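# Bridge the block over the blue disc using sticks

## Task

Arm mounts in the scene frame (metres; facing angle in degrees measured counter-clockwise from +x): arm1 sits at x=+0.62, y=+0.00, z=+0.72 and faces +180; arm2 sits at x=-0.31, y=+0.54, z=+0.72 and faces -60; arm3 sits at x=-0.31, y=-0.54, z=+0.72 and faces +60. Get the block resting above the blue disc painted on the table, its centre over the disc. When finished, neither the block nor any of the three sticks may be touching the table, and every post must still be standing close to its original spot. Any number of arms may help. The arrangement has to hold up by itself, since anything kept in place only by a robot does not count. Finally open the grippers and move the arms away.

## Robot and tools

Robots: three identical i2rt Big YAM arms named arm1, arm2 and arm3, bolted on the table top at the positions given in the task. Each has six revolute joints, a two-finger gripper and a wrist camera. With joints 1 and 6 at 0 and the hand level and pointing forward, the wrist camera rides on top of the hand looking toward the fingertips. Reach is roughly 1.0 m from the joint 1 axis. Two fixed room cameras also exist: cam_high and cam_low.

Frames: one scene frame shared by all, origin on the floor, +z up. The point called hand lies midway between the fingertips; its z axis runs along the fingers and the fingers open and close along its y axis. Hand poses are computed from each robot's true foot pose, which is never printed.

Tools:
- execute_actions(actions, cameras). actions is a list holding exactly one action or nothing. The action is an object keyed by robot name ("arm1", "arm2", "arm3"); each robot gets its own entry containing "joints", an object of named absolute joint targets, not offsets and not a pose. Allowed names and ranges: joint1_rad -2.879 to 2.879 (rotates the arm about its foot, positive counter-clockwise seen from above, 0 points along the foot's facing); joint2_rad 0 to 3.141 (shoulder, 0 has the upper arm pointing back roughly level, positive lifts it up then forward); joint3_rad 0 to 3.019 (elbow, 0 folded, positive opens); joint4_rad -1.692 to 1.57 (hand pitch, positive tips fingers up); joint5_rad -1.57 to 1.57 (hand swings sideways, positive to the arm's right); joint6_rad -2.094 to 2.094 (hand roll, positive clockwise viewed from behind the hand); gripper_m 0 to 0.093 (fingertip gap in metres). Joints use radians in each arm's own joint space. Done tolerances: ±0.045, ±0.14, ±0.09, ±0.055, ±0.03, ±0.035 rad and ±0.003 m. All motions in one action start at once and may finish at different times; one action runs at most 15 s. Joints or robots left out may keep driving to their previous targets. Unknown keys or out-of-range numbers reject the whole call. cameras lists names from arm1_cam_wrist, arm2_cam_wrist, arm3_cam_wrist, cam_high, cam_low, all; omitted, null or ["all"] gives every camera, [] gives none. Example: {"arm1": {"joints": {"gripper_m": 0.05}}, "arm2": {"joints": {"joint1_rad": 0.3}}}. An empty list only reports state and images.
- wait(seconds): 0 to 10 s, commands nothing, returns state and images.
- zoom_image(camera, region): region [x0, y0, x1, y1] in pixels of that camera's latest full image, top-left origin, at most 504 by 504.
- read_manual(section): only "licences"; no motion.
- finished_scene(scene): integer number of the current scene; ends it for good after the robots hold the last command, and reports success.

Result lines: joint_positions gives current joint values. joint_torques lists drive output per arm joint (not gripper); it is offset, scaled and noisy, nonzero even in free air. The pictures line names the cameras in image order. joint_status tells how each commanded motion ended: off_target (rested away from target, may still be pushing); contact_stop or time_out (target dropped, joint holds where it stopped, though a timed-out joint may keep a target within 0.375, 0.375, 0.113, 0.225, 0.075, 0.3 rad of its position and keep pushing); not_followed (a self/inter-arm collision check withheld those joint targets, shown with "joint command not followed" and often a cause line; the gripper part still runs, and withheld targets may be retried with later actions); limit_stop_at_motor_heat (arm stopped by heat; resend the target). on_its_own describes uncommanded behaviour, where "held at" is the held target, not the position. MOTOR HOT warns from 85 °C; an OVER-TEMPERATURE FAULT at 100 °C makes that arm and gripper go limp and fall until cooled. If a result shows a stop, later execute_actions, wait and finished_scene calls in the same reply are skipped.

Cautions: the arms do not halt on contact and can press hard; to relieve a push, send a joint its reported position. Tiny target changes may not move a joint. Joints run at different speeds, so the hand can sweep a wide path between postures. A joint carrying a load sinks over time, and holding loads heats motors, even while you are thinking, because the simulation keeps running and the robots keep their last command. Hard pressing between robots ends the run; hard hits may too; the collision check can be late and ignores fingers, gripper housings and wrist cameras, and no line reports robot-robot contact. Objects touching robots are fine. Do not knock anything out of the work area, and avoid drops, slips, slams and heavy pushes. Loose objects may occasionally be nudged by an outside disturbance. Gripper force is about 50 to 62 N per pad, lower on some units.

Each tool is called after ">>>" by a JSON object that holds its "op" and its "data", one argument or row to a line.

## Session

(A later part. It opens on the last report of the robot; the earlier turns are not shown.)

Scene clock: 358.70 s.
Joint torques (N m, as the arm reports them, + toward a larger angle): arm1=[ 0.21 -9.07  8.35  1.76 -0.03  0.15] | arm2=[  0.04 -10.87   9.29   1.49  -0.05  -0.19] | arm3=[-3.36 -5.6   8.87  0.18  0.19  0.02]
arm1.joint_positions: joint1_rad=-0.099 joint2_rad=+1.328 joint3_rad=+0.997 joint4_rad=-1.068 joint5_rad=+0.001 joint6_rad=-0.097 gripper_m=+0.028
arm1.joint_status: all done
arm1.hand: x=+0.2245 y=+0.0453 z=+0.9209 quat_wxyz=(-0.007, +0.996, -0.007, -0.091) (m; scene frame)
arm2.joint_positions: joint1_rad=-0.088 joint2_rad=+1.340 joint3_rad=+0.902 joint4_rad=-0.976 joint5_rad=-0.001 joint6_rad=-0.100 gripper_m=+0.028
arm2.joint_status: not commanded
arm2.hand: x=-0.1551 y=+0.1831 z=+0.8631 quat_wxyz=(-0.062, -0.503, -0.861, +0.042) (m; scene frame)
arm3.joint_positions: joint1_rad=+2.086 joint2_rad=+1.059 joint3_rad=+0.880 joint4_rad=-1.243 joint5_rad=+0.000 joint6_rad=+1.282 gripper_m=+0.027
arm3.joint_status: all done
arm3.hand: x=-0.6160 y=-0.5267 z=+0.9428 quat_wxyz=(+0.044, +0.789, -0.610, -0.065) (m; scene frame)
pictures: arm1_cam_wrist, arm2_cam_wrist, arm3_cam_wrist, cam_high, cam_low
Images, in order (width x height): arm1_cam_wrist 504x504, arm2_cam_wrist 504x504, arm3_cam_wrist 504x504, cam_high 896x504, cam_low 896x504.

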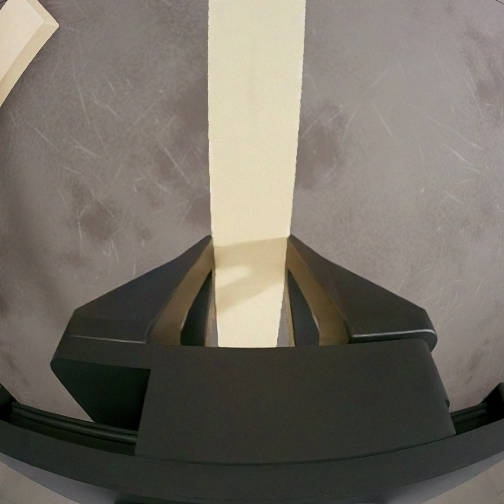

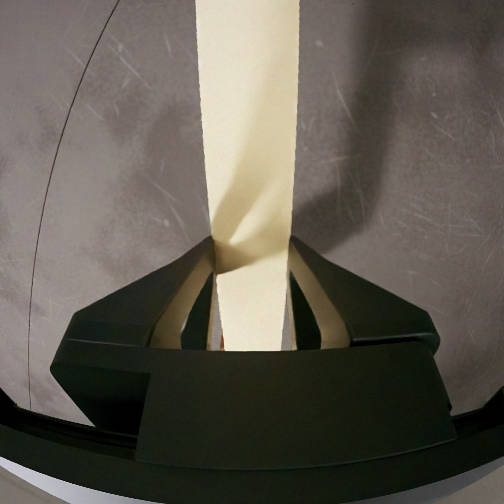

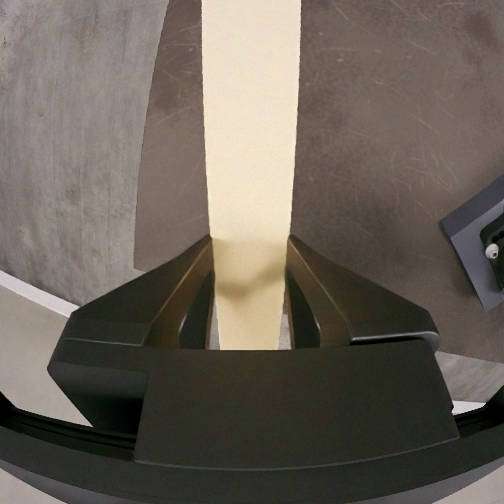

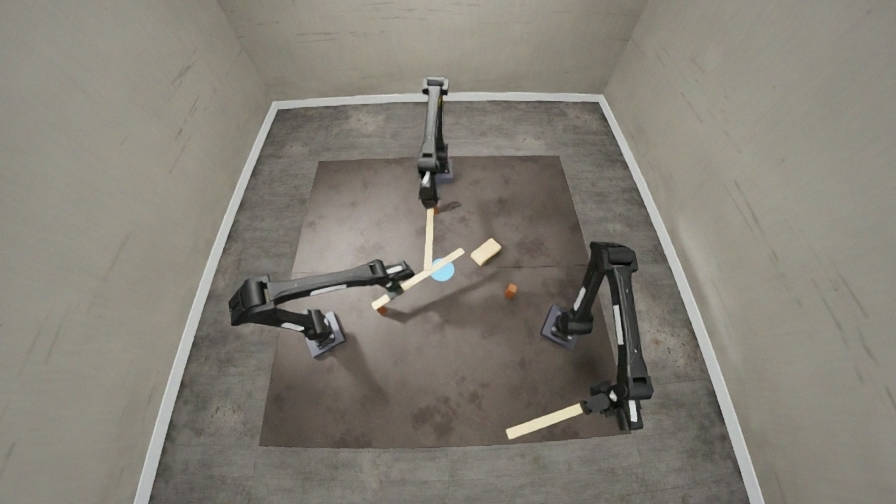

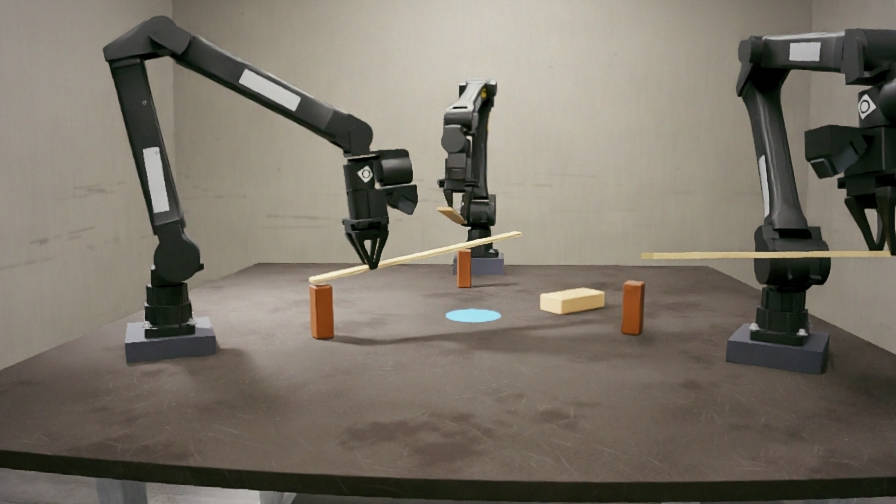

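>>> {"op": "execute_actions", "data": {
  "actions": [
    {"arm1":{"joints":{"joint2_rad":1.373,"joint3_rad":0.874,"joint4_rad":-0.912,"joint6_rad":-0.13}},"arm3":{"joints":{"joint1_rad":-0.08,"joint6_rad":1.9}}}
  ]
}}

Scene clock: 397.63 s.
Joint torques (N m, as the arm reports them, + toward a larger angle): arm1=[ 0.23 -9.39  7.98  1.69 -0.02  0.  ] | arm2=[  0.05 -10.93   9.36   1.49  -0.05  -0.2 ] | arm3=[-2.92 -5.29  8.89  0.1   0.23  0.05]
arm1.joint_positions: joint1_rad=-0.099 joint2_rad=+1.372 joint3_rad=+0.867 joint4_rad=-0.931 joint5_rad=+0.001 joint6_rad=-0.122 gripper_m=+0.028
arm1.joint_status: all done
arm1.hand: x=+0.2425 y=+0.0429 z=+0.8592 quat_wxyz=(-0.006, +0.997, +0.005, -0.073) (m; scene frame)
arm2.joint_positions: joint1_rad=-0.088 joint2_rad=+1.340 joint3_rad=+0.902 joint4_rad=-0.976 joint5_rad=-0.001 joint6_rad=-0.100 gripper_m=+0.028
arm2.joint_status: not commanded
arm2.hand: x=-0.1551 y=+0.1831 z=+0.8631 quat_wxyz=(-0.062, -0.502, -0.861, +0.042) (m; scene frame)
arm3.joint_positions: joint1_rad=-0.072 joint2_rad=+1.059 joint3_rad=+0.880 joint4_rad=-1.243 joint5_rad=-0.001 joint6_rad=+1.885 gripper_m=+0.027
arm3.joint_status: all done
arm3.hand: x=-0.1287 y=-0.2880 z=+0.9399 quat_wxyz=(-0.006, -0.450, -0.890, -0.074) (m; scene frame)
pictures: arm1_cam_wrist, arm2_cam_wrist, arm3_cam_wrist, cam_high, cam_low
Images, in order (width x height): arm1_cam_wrist 504x504, arm2_cam_wrist 504x504, arm3_cam_wrist 504x504, cam_high 896x504, cam_low 896x504.

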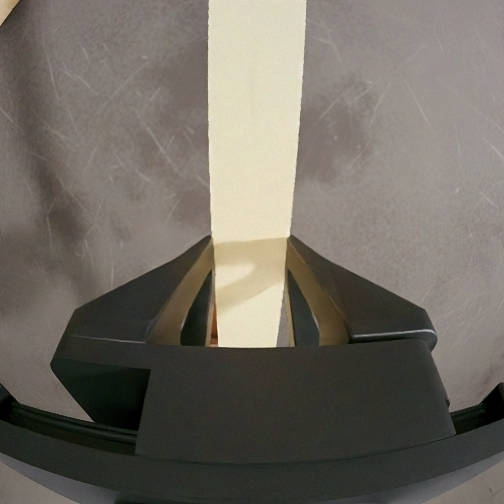

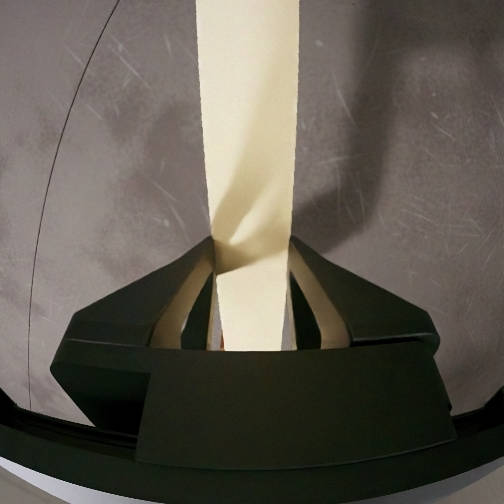

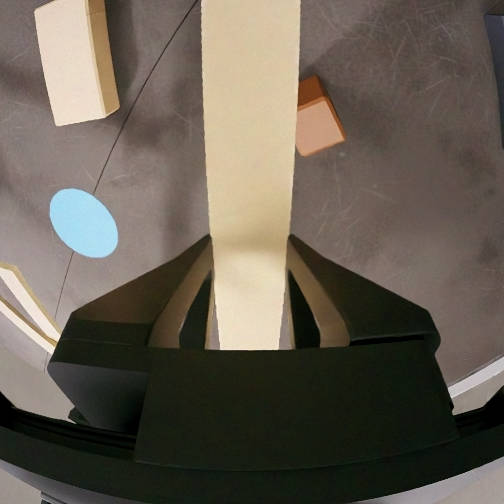

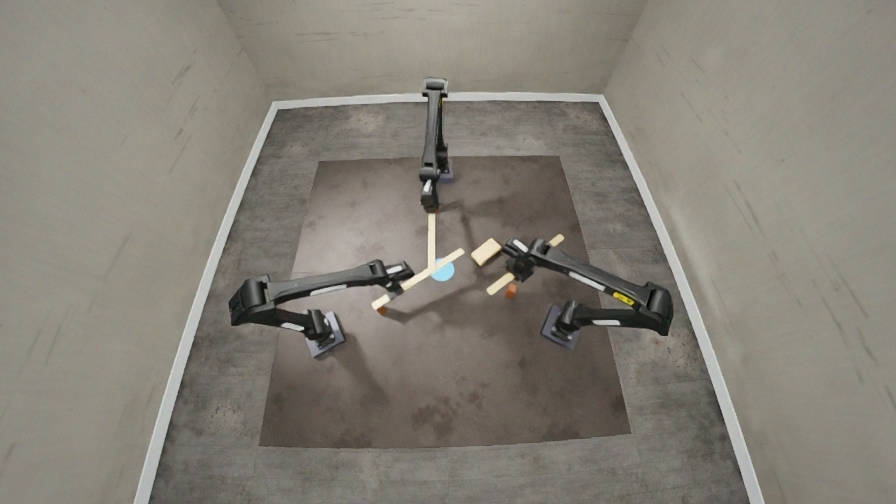

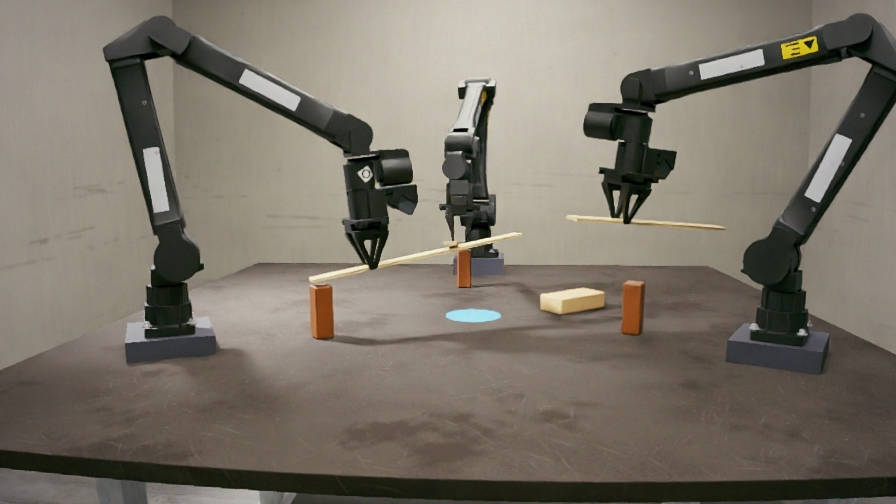

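>>> {"op": "zoom_image", "data": {
  "camera": "cam_low",
  "region": [400, 190, 550, 300]
}}

>>> {"op": "zoom_image", "data": {
  "camera": "cam_high",
  "region": [370, 180, 570, 330]
}}

Region (400, 190, 550, 300) of cam_low's 896x504 image, scaled by 3.360, with more detail than that image has; it fills the top 370 rows of this view, and the rest is white.

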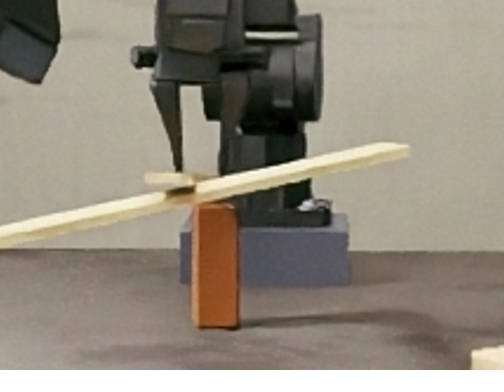

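Region (370, 180, 570, 330) of cam_high's 896x504 image, scaled by 2.520, with more detail than that image has; it fills the top 378 rows of this view, and the rest is white.

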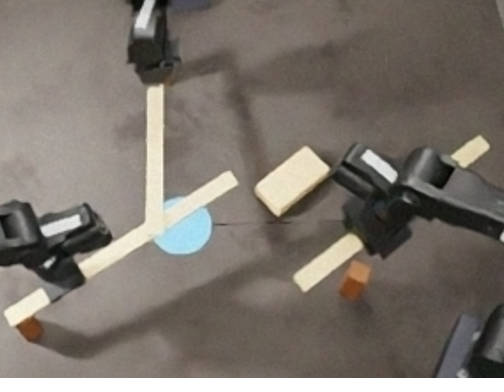

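>>> {"op": "execute_actions", "data": {
  "actions": [
    {"arm3":{"joints":{"joint1_rad":-0.05,"joint3_rad":0.99,"joint4_rad":-1.11,"joint6_rad":0.43}}}
  ],
  "cameras": ["arm3_cam_wrist","cam_high","cam_low"]
}}

Scene clock: 444.27 s.
Joint torques (N m, as the arm reports them, + toward a larger angle): arm1=[ 0.19 -9.26  8.01  1.7  -0.02  0.  ] | arm2=[ -0.11 -10.97   9.34   1.43  -0.05  -0.19] | arm3=[-1.34 -6.09 11.19  1.19  0.19 -0.28]
arm1.joint_positions: joint1_rad=-0.099 joint2_rad=+1.372 joint3_rad=+0.867 joint4_rad=-0.931 joint5_rad=+0.001 joint6_rad=-0.122 gripper_m=+0.028
arm1.joint_status: not commanded
arm1.hand: x=+0.2425 y=+0.0429 z=+0.8592 quat_wxyz=(-0.006, +0.997, +0.005, -0.073) (m; scene frame)
arm2.joint_positions: joint1_rad=-0.088 joint2_rad=+1.340 joint3_rad=+0.902 joint4_rad=-0.976 joint5_rad=-0.001 joint6_rad=-0.100 gripper_m=+0.028
arm2.joint_status: not commanded
arm2.hand: x=-0.1551 y=+0.1831 z=+0.8631 quat_wxyz=(-0.062, -0.502, -0.861, +0.042) (m; scene frame)
arm3.joint_positions: joint1_rad=-0.064 joint2_rad=+1.059 joint3_rad=+0.944 joint4_rad=-1.121 joint5_rad=-0.001 joint6_rad=+0.448 gripper_m=+0.027
arm3.joint_status: all done
arm3.hand: x=-0.1028 y=-0.2474 z=+0.9750 quat_wxyz=(-0.123, +0.248, -0.954, -0.112) (m; scene frame)
pictures: arm3_cam_wrist, cam_high, cam_low
Images, in order (width x height): arm3_cam_wrist 504x504, cam_high 896x504, cam_low 896x504.

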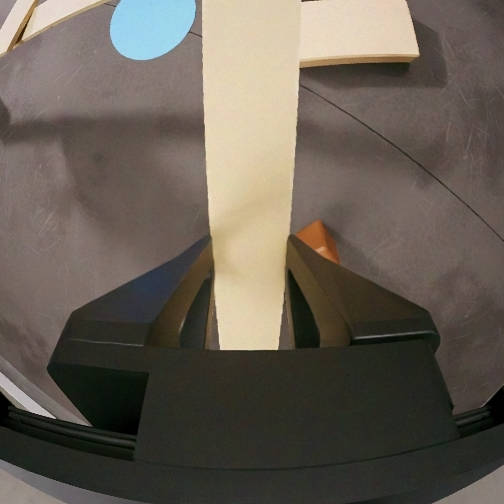

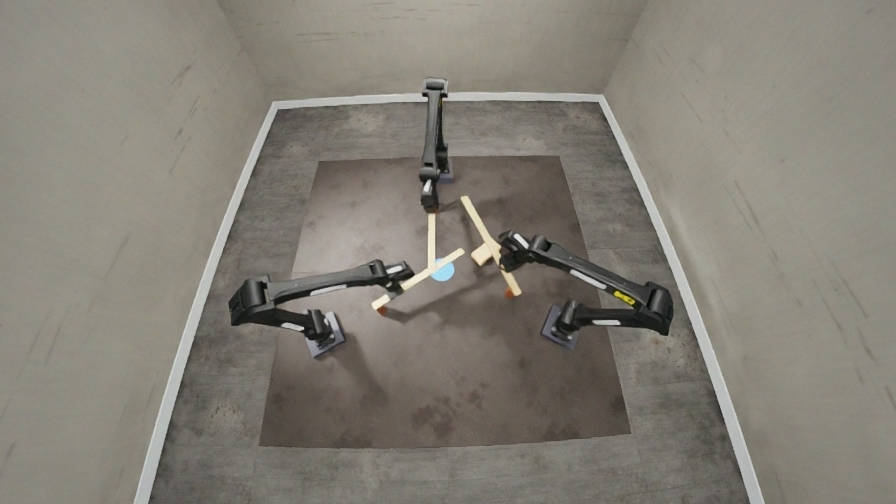

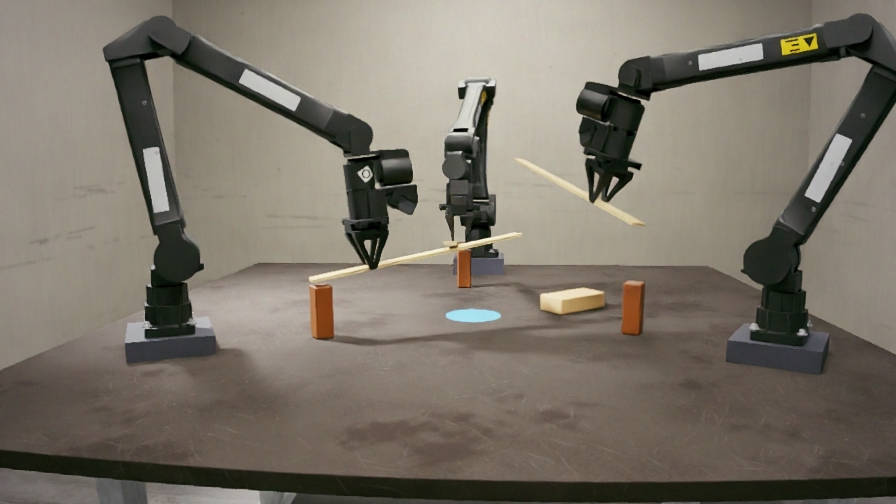

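>>> {"op": "execute_actions", "data": {
  "actions": [
    {"arm3":{"joints":{"joint2_rad":1.365,"joint4_rad":-0.968}}}
  ],
  "cameras": ["arm3_cam_wrist","cam_high","cam_low"]
}}

>>> {"op": "zoom_image", "data": {
  "camera": "cam_low",
  "region": [420, 190, 680, 340]
}}

>>> {"op": "zoom_image", "data": {
  "camera": "cam_high",
  "region": [370, 180, 570, 330]
}}

Scene clock: 450.63 s.
Joint torques (N m, as the arm reports them, + toward a larger angle): arm1=[ 0.26 -9.39  8.    1.7  -0.03  0.  ] | arm2=[ -0.45 -10.93   9.33   1.48  -0.06  -0.19] | arm3=[ -0.92 -10.96  10.25   1.09   0.2   -0.27]
arm1.joint_positions: joint1_rad=-0.099 joint2_rad=+1.372 joint3_rad=+0.867 joint4_rad=-0.931 joint5_rad=+0.001 joint6_rad=-0.122 gripper_m=+0.028
arm1.joint_status: not commanded
arm1.hand: x=+0.2425 y=+0.0429 z=+0.8592 quat_wxyz=(-0.006, +0.997, +0.005, -0.073) (m; scene frame)
arm2.joint_positions: joint1_rad=-0.088 joint2_rad=+1.340 joint3_rad=+0.902 joint4_rad=-0.976 joint5_rad=-0.001 joint6_rad=-0.100 gripper_m=+0.028
arm2.joint_status: not commanded
arm2.hand: x=-0.1551 y=+0.1831 z=+0.8631 quat_wxyz=(-0.062, -0.502, -0.861, +0.042) (m; scene frame)
arm3.joint_positions: joint1_rad=-0.064 joint2_rad=+1.378 joint3_rad=+0.945 joint4_rad=-0.981 joint5_rad=-0.001 joint6_rad=+0.447 gripper_m=+0.027
arm3.joint_status: all done
arm3.hand: x=-0.0776 y=-0.2098 z=+0.8697 quat_wxyz=(-0.056, +0.251, -0.965, -0.055) (m; scene frame)
pictures: arm3_cam_wrist, cam_high, cam_low
Images, in order (width x height): arm3_cam_wrist 504x504, cam_high 896x504, cam_low 896x504.

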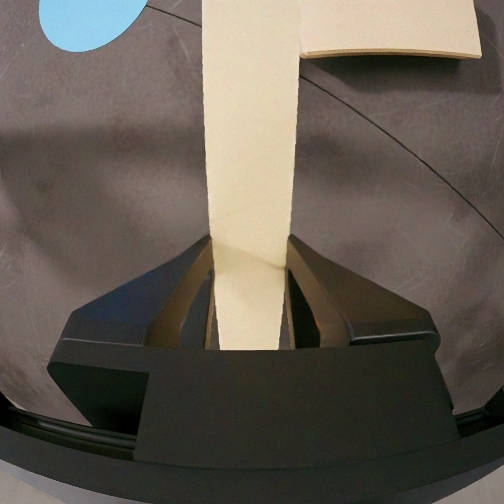

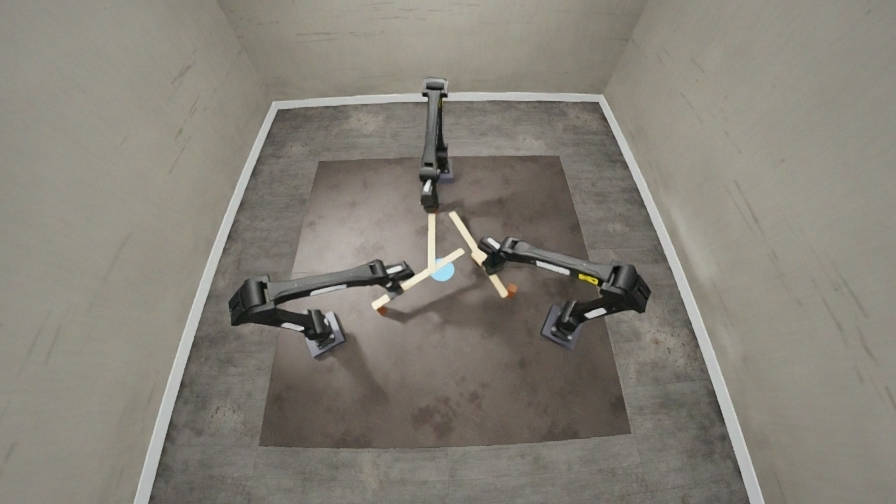

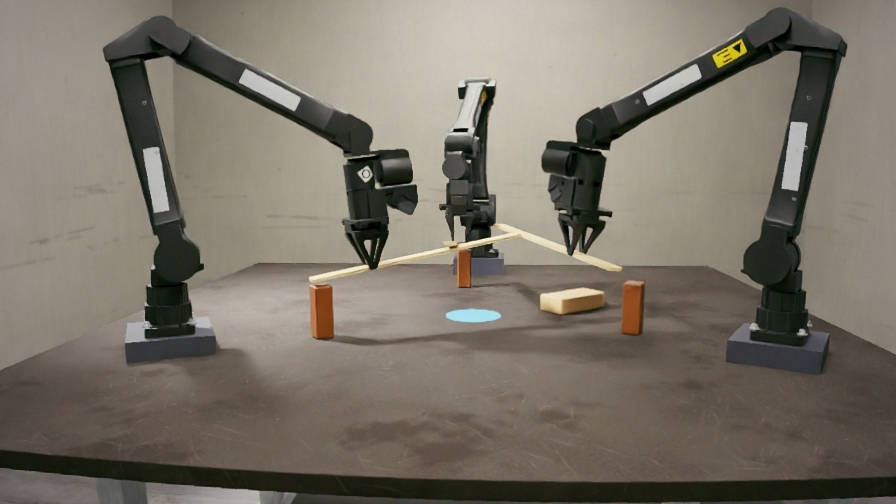

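Region (420, 190, 680, 340) of cam_low's 896x504 image, scaled by 1.938, with more detail than that image has; it fills the top 291 rows of this view, and the rest is white.

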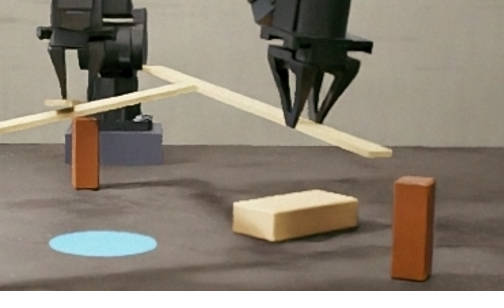

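Region (370, 180, 570, 330) of cam_high's 896x504 image, scaled by 2.520, with more detail than that image has; it fills the top 378 rows of this view, and the rest is white.

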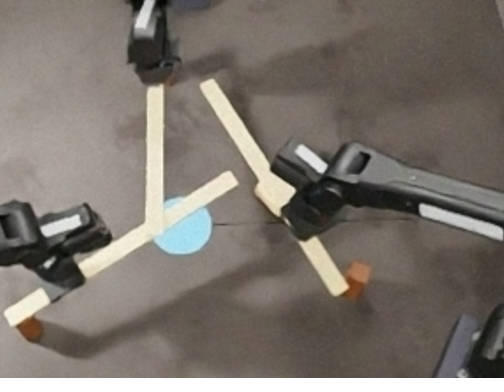

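>>> {"op": "execute_actions", "data": {
  "actions": [
    {"arm3":{"joints":{"joint1_rad":-0.042,"joint2_rad":1.35,"joint3_rad":0.876,"joint4_rad":-0.872}}}
  ],
  "cameras": ["arm3_cam_wrist","cam_high","cam_low"]
}}

>>> {"op": "zoom_image", "data": {
  "camera": "cam_low",
  "region": [420, 190, 680, 340]
}}

>>> {"op": "zoom_image", "data": {
  "camera": "cam_high",
  "region": [370, 180, 570, 330]
}}

Scene clock: 494.77 s.
Joint torques (N m, as the arm reports them, + toward a larger angle): arm1=[ 0.17 -9.36  8.    1.7  -0.03  0.  ] | arm2=[ -0.16 -11.02   9.33   1.46  -0.05  -0.2 ] | arm3=[-1.23 -9.46  7.07  1.1   0.19 -0.27]
arm1.joint_positions: joint1_rad=-0.099 joint2_rad=+1.372 joint3_rad=+0.867 joint4_rad=-0.931 joint5_rad=+0.001 joint6_rad=-0.122 gripper_m=+0.028
arm1.joint_status: not commanded
arm1.hand: x=+0.2425 y=+0.0429 z=+0.8592 quat_wxyz=(-0.006, +0.997, +0.005, -0.073) (m; scene frame)
arm2.joint_positions: joint1_rad=-0.088 joint2_rad=+1.340 joint3_rad=+0.902 joint4_rad=-0.976 joint5_rad=-0.001 joint6_rad=-0.100 gripper_m=+0.028
arm2.joint_status: not commanded
arm2.hand: x=-0.1551 y=+0.1831 z=+0.8631 quat_wxyz=(-0.062, -0.502, -0.861, +0.042) (m; scene frame)
arm3.joint_positions: joint1_rad=-0.056 joint2_rad=+1.355 joint3_rad=+0.873 joint4_rad=-0.886 joint5_rad=-0.001 joint6_rad=+0.446 gripper_m=+0.027
arm3.joint_status: all done
arm3.hand: x=-0.0841 y=-0.2130 z=+0.8540 quat_wxyz=(-0.073, +0.255, -0.962, -0.070) (m; scene frame)
pictures: arm3_cam_wrist, cam_high, cam_low
Images, in order (width x height): arm3_cam_wrist 504x504, cam_high 896x504, cam_low 896x504.

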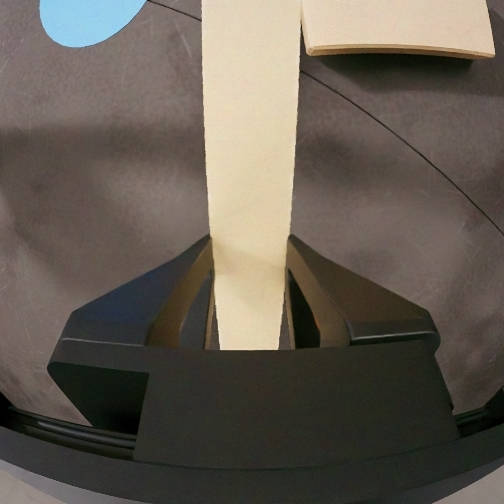

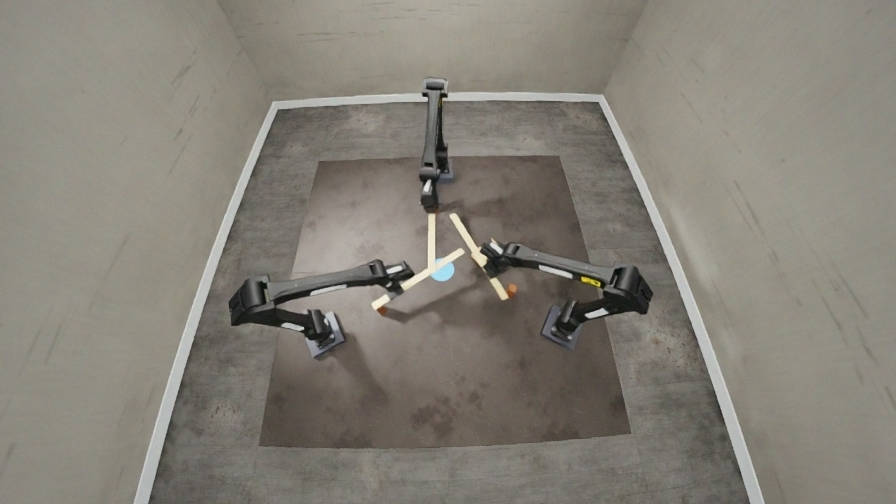

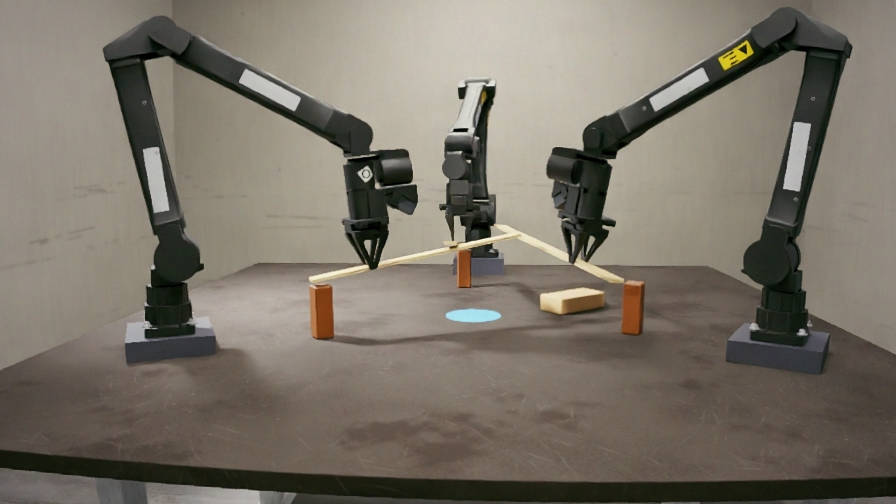

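Region (420, 190, 680, 340) of cam_low's 896x504 image, scaled by 1.938, with more detail than that image has; it fills the top 291 rows of this view, and the rest is white.

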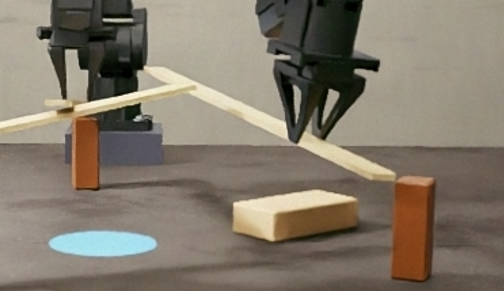

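Region (370, 180, 570, 330) of cam_high's 896x504 image, scaled by 2.520, with more detail than that image has; it fills the top 378 rows of this view, and the rest is white.

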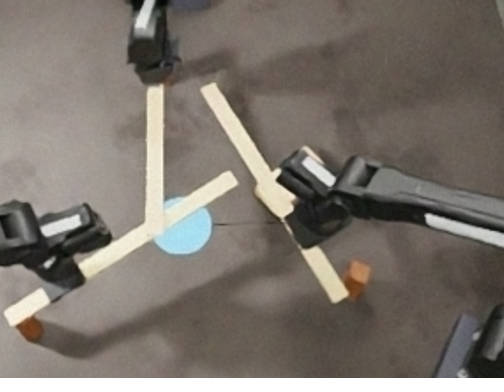

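>>> {"op": "execute_actions", "data": {
  "actions": [
    {"arm3":{"joints":{"joint6_rad":0.25}}}
  ],
  "cameras": ["arm3_cam_wrist","cam_high","cam_low"]
}}

>>> {"op": "zoom_image", "data": {
  "camera": "cam_low",
  "region": [440, 200, 640, 300]
}}

Scene clock: 504.50 s.
Joint torques (N m, as the arm reports them, + toward a larger angle): arm1=[ 0.25 -9.28  8.02  1.7  -0.03  0.01] | arm2=[ -0.13 -10.95   9.3    1.47  -0.04  -0.18] | arm3=[-1.23 -9.89  7.21  1.19  0.17 -0.26]
arm1.joint_positions: joint1_rad=-0.099 joint2_rad=+1.372 joint3_rad=+0.867 joint4_rad=-0.931 joint5_rad=+0.001 joint6_rad=-0.122 gripper_m=+0.028
arm1.joint_status: not commanded
arm1.hand: x=+0.2425 y=+0.0429 z=+0.8592 quat_wxyz=(-0.006, +0.997, +0.005, -0.073) (m; scene frame)
arm2.joint_positions: joint1_rad=-0.088 joint2_rad=+1.340 joint3_rad=+0.902 joint4_rad=-0.976 joint5_rad=-0.001 joint6_rad=-0.100 gripper_m=+0.028
arm2.joint_status: not commanded
arm2.hand: x=-0.1551 y=+0.1831 z=+0.8631 quat_wxyz=(-0.062, -0.502, -0.861, +0.042) (m; scene frame)
arm3.joint_positions: joint1_rad=-0.056 joint2_rad=+1.355 joint3_rad=+0.873 joint4_rad=-0.886 joint5_rad=-0.001 joint6_rad=+0.267 gripper_m=+0.027
arm3.joint_status: all done
arm3.hand: x=-0.0841 y=-0.2130 z=+0.8540 quat_wxyz=(-0.079, +0.340, -0.935, -0.063) (m; scene frame)
pictures: arm3_cam_wrist, cam_high, cam_low
Images, in order (width x height): arm3_cam_wrist 504x504, cam_high 896x504, cam_low 896x504.

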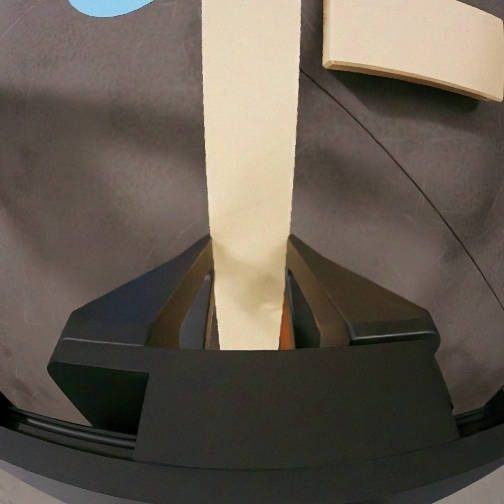

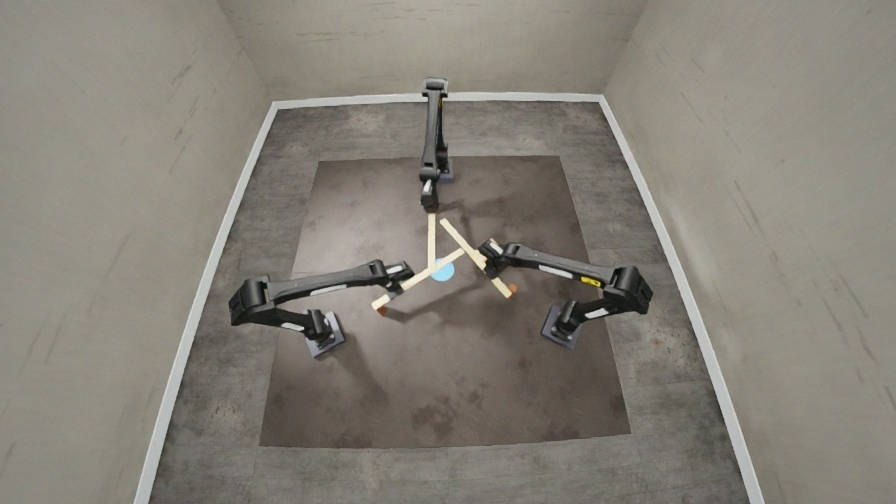

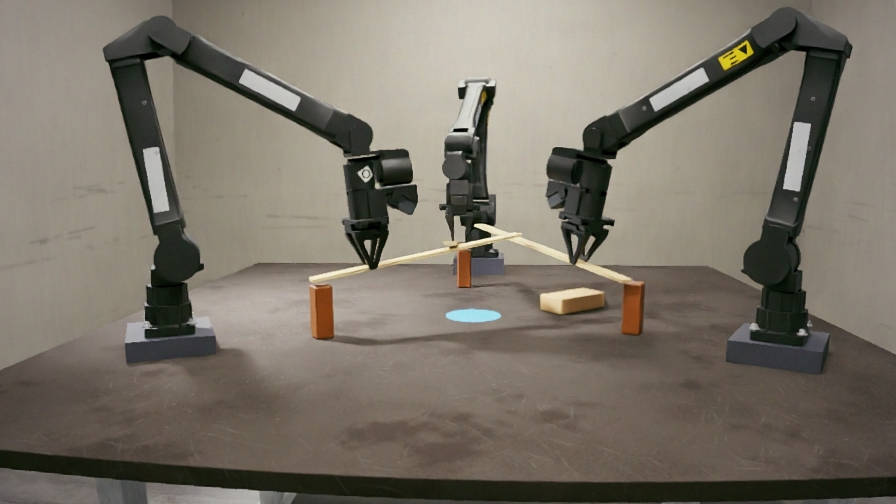

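Region (440, 200, 640, 300) of cam_low's 896x504 image, scaled by 2.520, with more detail than that image has.

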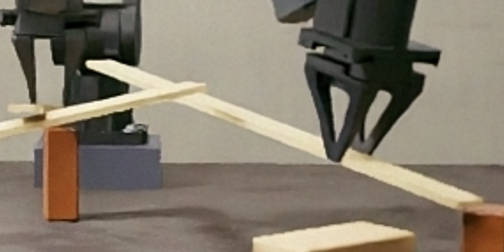

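>>> {"op": "execute_actions", "data": {
  "actions": [
    {"arm3":{"joints":{"joint6_rad":-0.088}}}
  ]
}}

>>> {"op": "zoom_image", "data": {
  "camera": "cam_low",
  "region": [290, 200, 670, 340]
}}

>>> {"op": "zoom_image", "data": {
  "camera": "cam_high",
  "region": [360, 190, 540, 325]
}}

Scene clock: 512.30 s.
Joint torques (N m, as the arm reports them, + toward a larger angle): arm1=[ 0.17 -9.3   8.    1.7  -0.03  0.01] | arm2=[ -0.1  -10.89   9.28   1.52  -0.04  -0.19] | arm3=[-1.12 -9.57  7.08  1.14  0.12 -0.23]
arm1.joint_positions: joint1_rad=-0.099 joint2_rad=+1.372 joint3_rad=+0.867 joint4_rad=-0.931 joint5_rad=+0.001 joint6_rad=-0.122 gripper_m=+0.028
arm1.joint_status: not commanded
arm1.hand: x=+0.2425 y=+0.0429 z=+0.8592 quat_wxyz=(-0.006, +0.997, +0.005, -0.073) (m; scene frame)
arm2.joint_positions: joint1_rad=-0.088 joint2_rad=+1.340 joint3_rad=+0.902 joint4_rad=-0.976 joint5_rad=-0.001 joint6_rad=-0.100 gripper_m=+0.028
arm2.joint_status: not commanded
arm2.hand: x=-0.1551 y=+0.1831 z=+0.8631 quat_wxyz=(-0.062, -0.502, -0.861, +0.042) (m; scene frame)
arm3.joint_positions: joint1_rad=-0.056 joint2_rad=+1.355 joint3_rad=+0.873 joint4_rad=-0.886 joint5_rad=-0.001 joint6_rad=-0.071 gripper_m=+0.027
arm3.joint_status: all done
arm3.hand: x=-0.0841 y=-0.2130 z=+0.8540 quat_wxyz=(-0.088, +0.493, -0.864, -0.049) (m; scene frame)
pictures: arm1_cam_wrist, arm2_cam_wrist, arm3_cam_wrist, cam_high, cam_low
Images, in order (width x height): arm1_cam_wrist 504x504, arm2_cam_wrist 504x504, arm3_cam_wrist 504x504, cam_high 896x504, cam_low 896x504.

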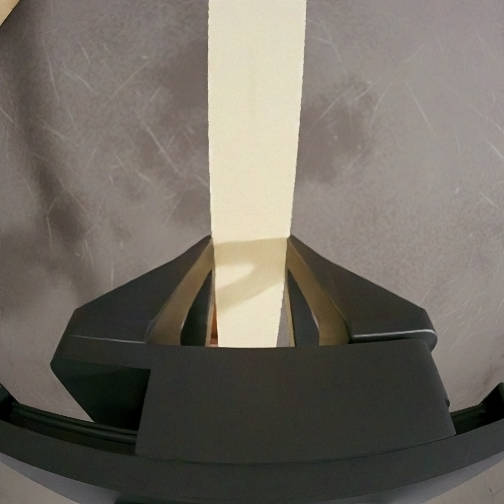

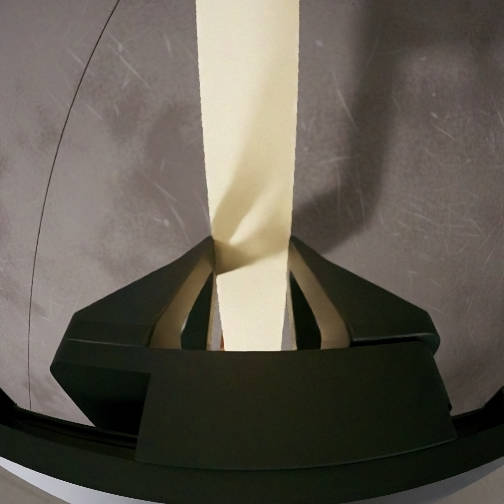

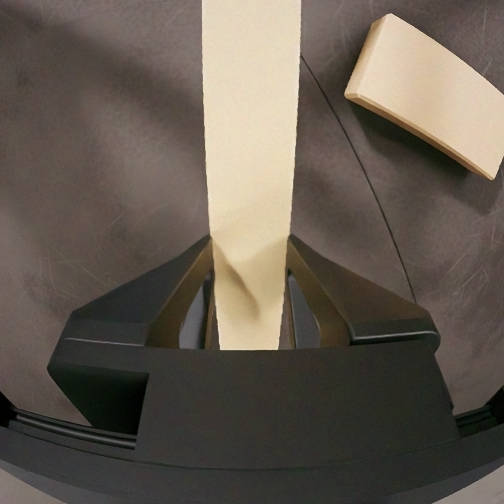

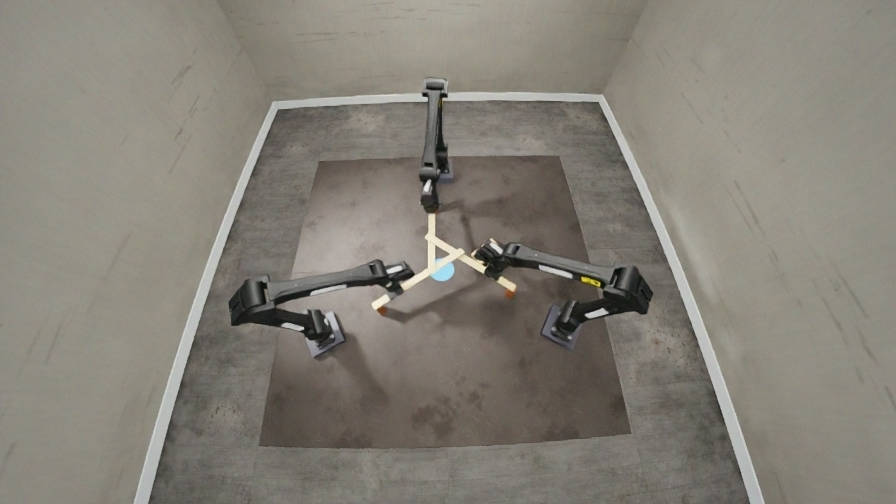

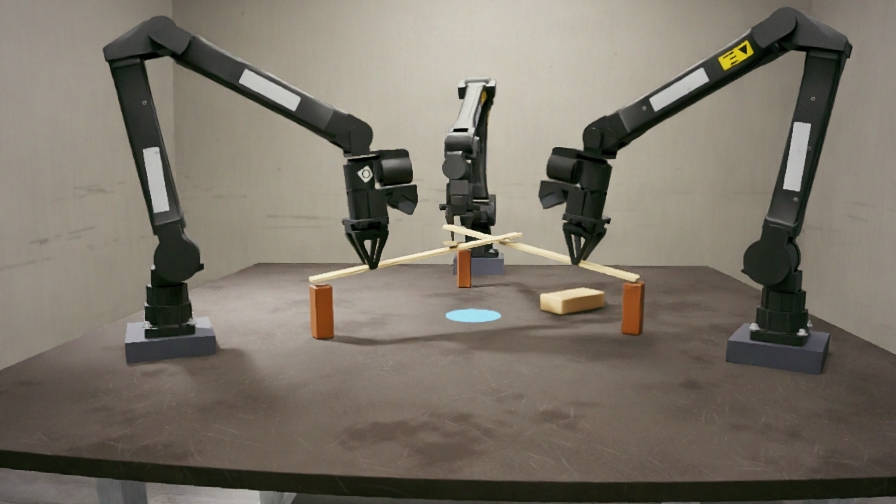

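Region (290, 200, 670, 340) of cam_low's 896x504 image, scaled by 1.326, with more detail than that image has; it fills the top 186 rows of this view, and the rest is white.

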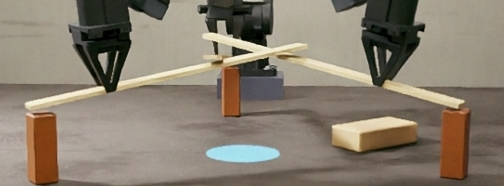

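Region (360, 190, 540, 325) of cam_high's 896x504 image, scaled by 2.800, with more detail than that image has; it fills the top 378 rows of this view, and the rest is white.

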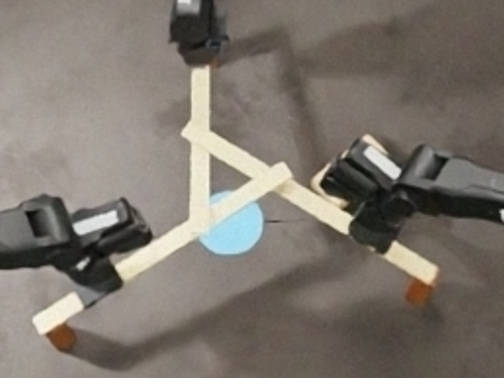

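>>> {"op": "execute_actions", "data": {
  "actions": [
    {"arm1":{"joints":{"joint3_rad":0.942,"joint4_rad":-0.963}},"arm2":{"joints":{"joint3_rad":0.978,"joint4_rad":-1.025}},"arm3":{"joints":{"joint3_rad":0.972,"joint4_rad":-0.955}}}
  ],
  "cameras": ["cam_low"]
}}

Scene clock: 554.83 s.
Joint torques (N m, as the arm reports them, + toward a larger angle): arm1=[ 0.19 -9.5  11.78  0.45 -0.02  0.01] | arm2=[ -0.27 -11.09  11.98  -0.16  -0.05  -0.17] | arm3=[ -0.91 -10.25  10.54   0.41   0.12  -0.24]
arm1.joint_positions: joint1_rad=-0.099 joint2_rad=+1.372 joint3_rad=+0.892 joint4_rad=-0.951 joint5_rad=+0.001 joint6_rad=-0.122 gripper_m=+0.028
arm1.joint_status: all done
arm1.hand: x=+0.2369 y=+0.0436 z=+0.8679 quat_wxyz=(-0.007, +0.997, +0.005, -0.075) (m; scene frame)
arm2.joint_positions: joint1_rad=-0.088 joint2_rad=+1.340 joint3_rad=+0.927 joint4_rad=-1.007 joint5_rad=-0.001 joint6_rad=-0.100 gripper_m=+0.028
arm2.joint_status: all done
arm2.hand: x=-0.1541 y=+0.1806 z=+0.8716 quat_wxyz=(-0.060, -0.503, -0.862, +0.040) (m; scene frame)
arm3.joint_positions: joint1_rad=-0.056 joint2_rad=+1.355 joint3_rad=+0.925 joint4_rad=-0.950 joint5_rad=-0.001 joint6_rad=-0.072 gripper_m=+0.027
arm3.joint_status: all done
arm3.hand: x=-0.0807 y=-0.2084 z=+0.8712 quat_wxyz=(-0.083, +0.493, -0.865, -0.046) (m; scene frame)
pictures: cam_low
Images, in order (width x height): cam_low 896x504.

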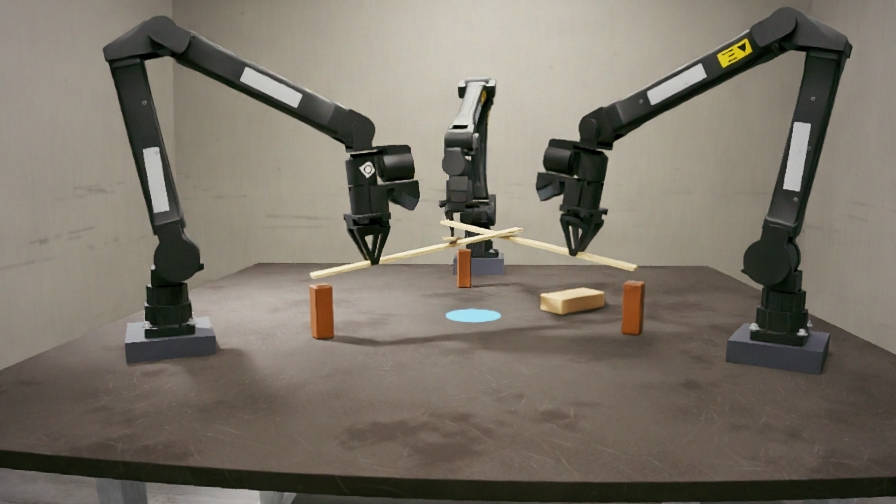

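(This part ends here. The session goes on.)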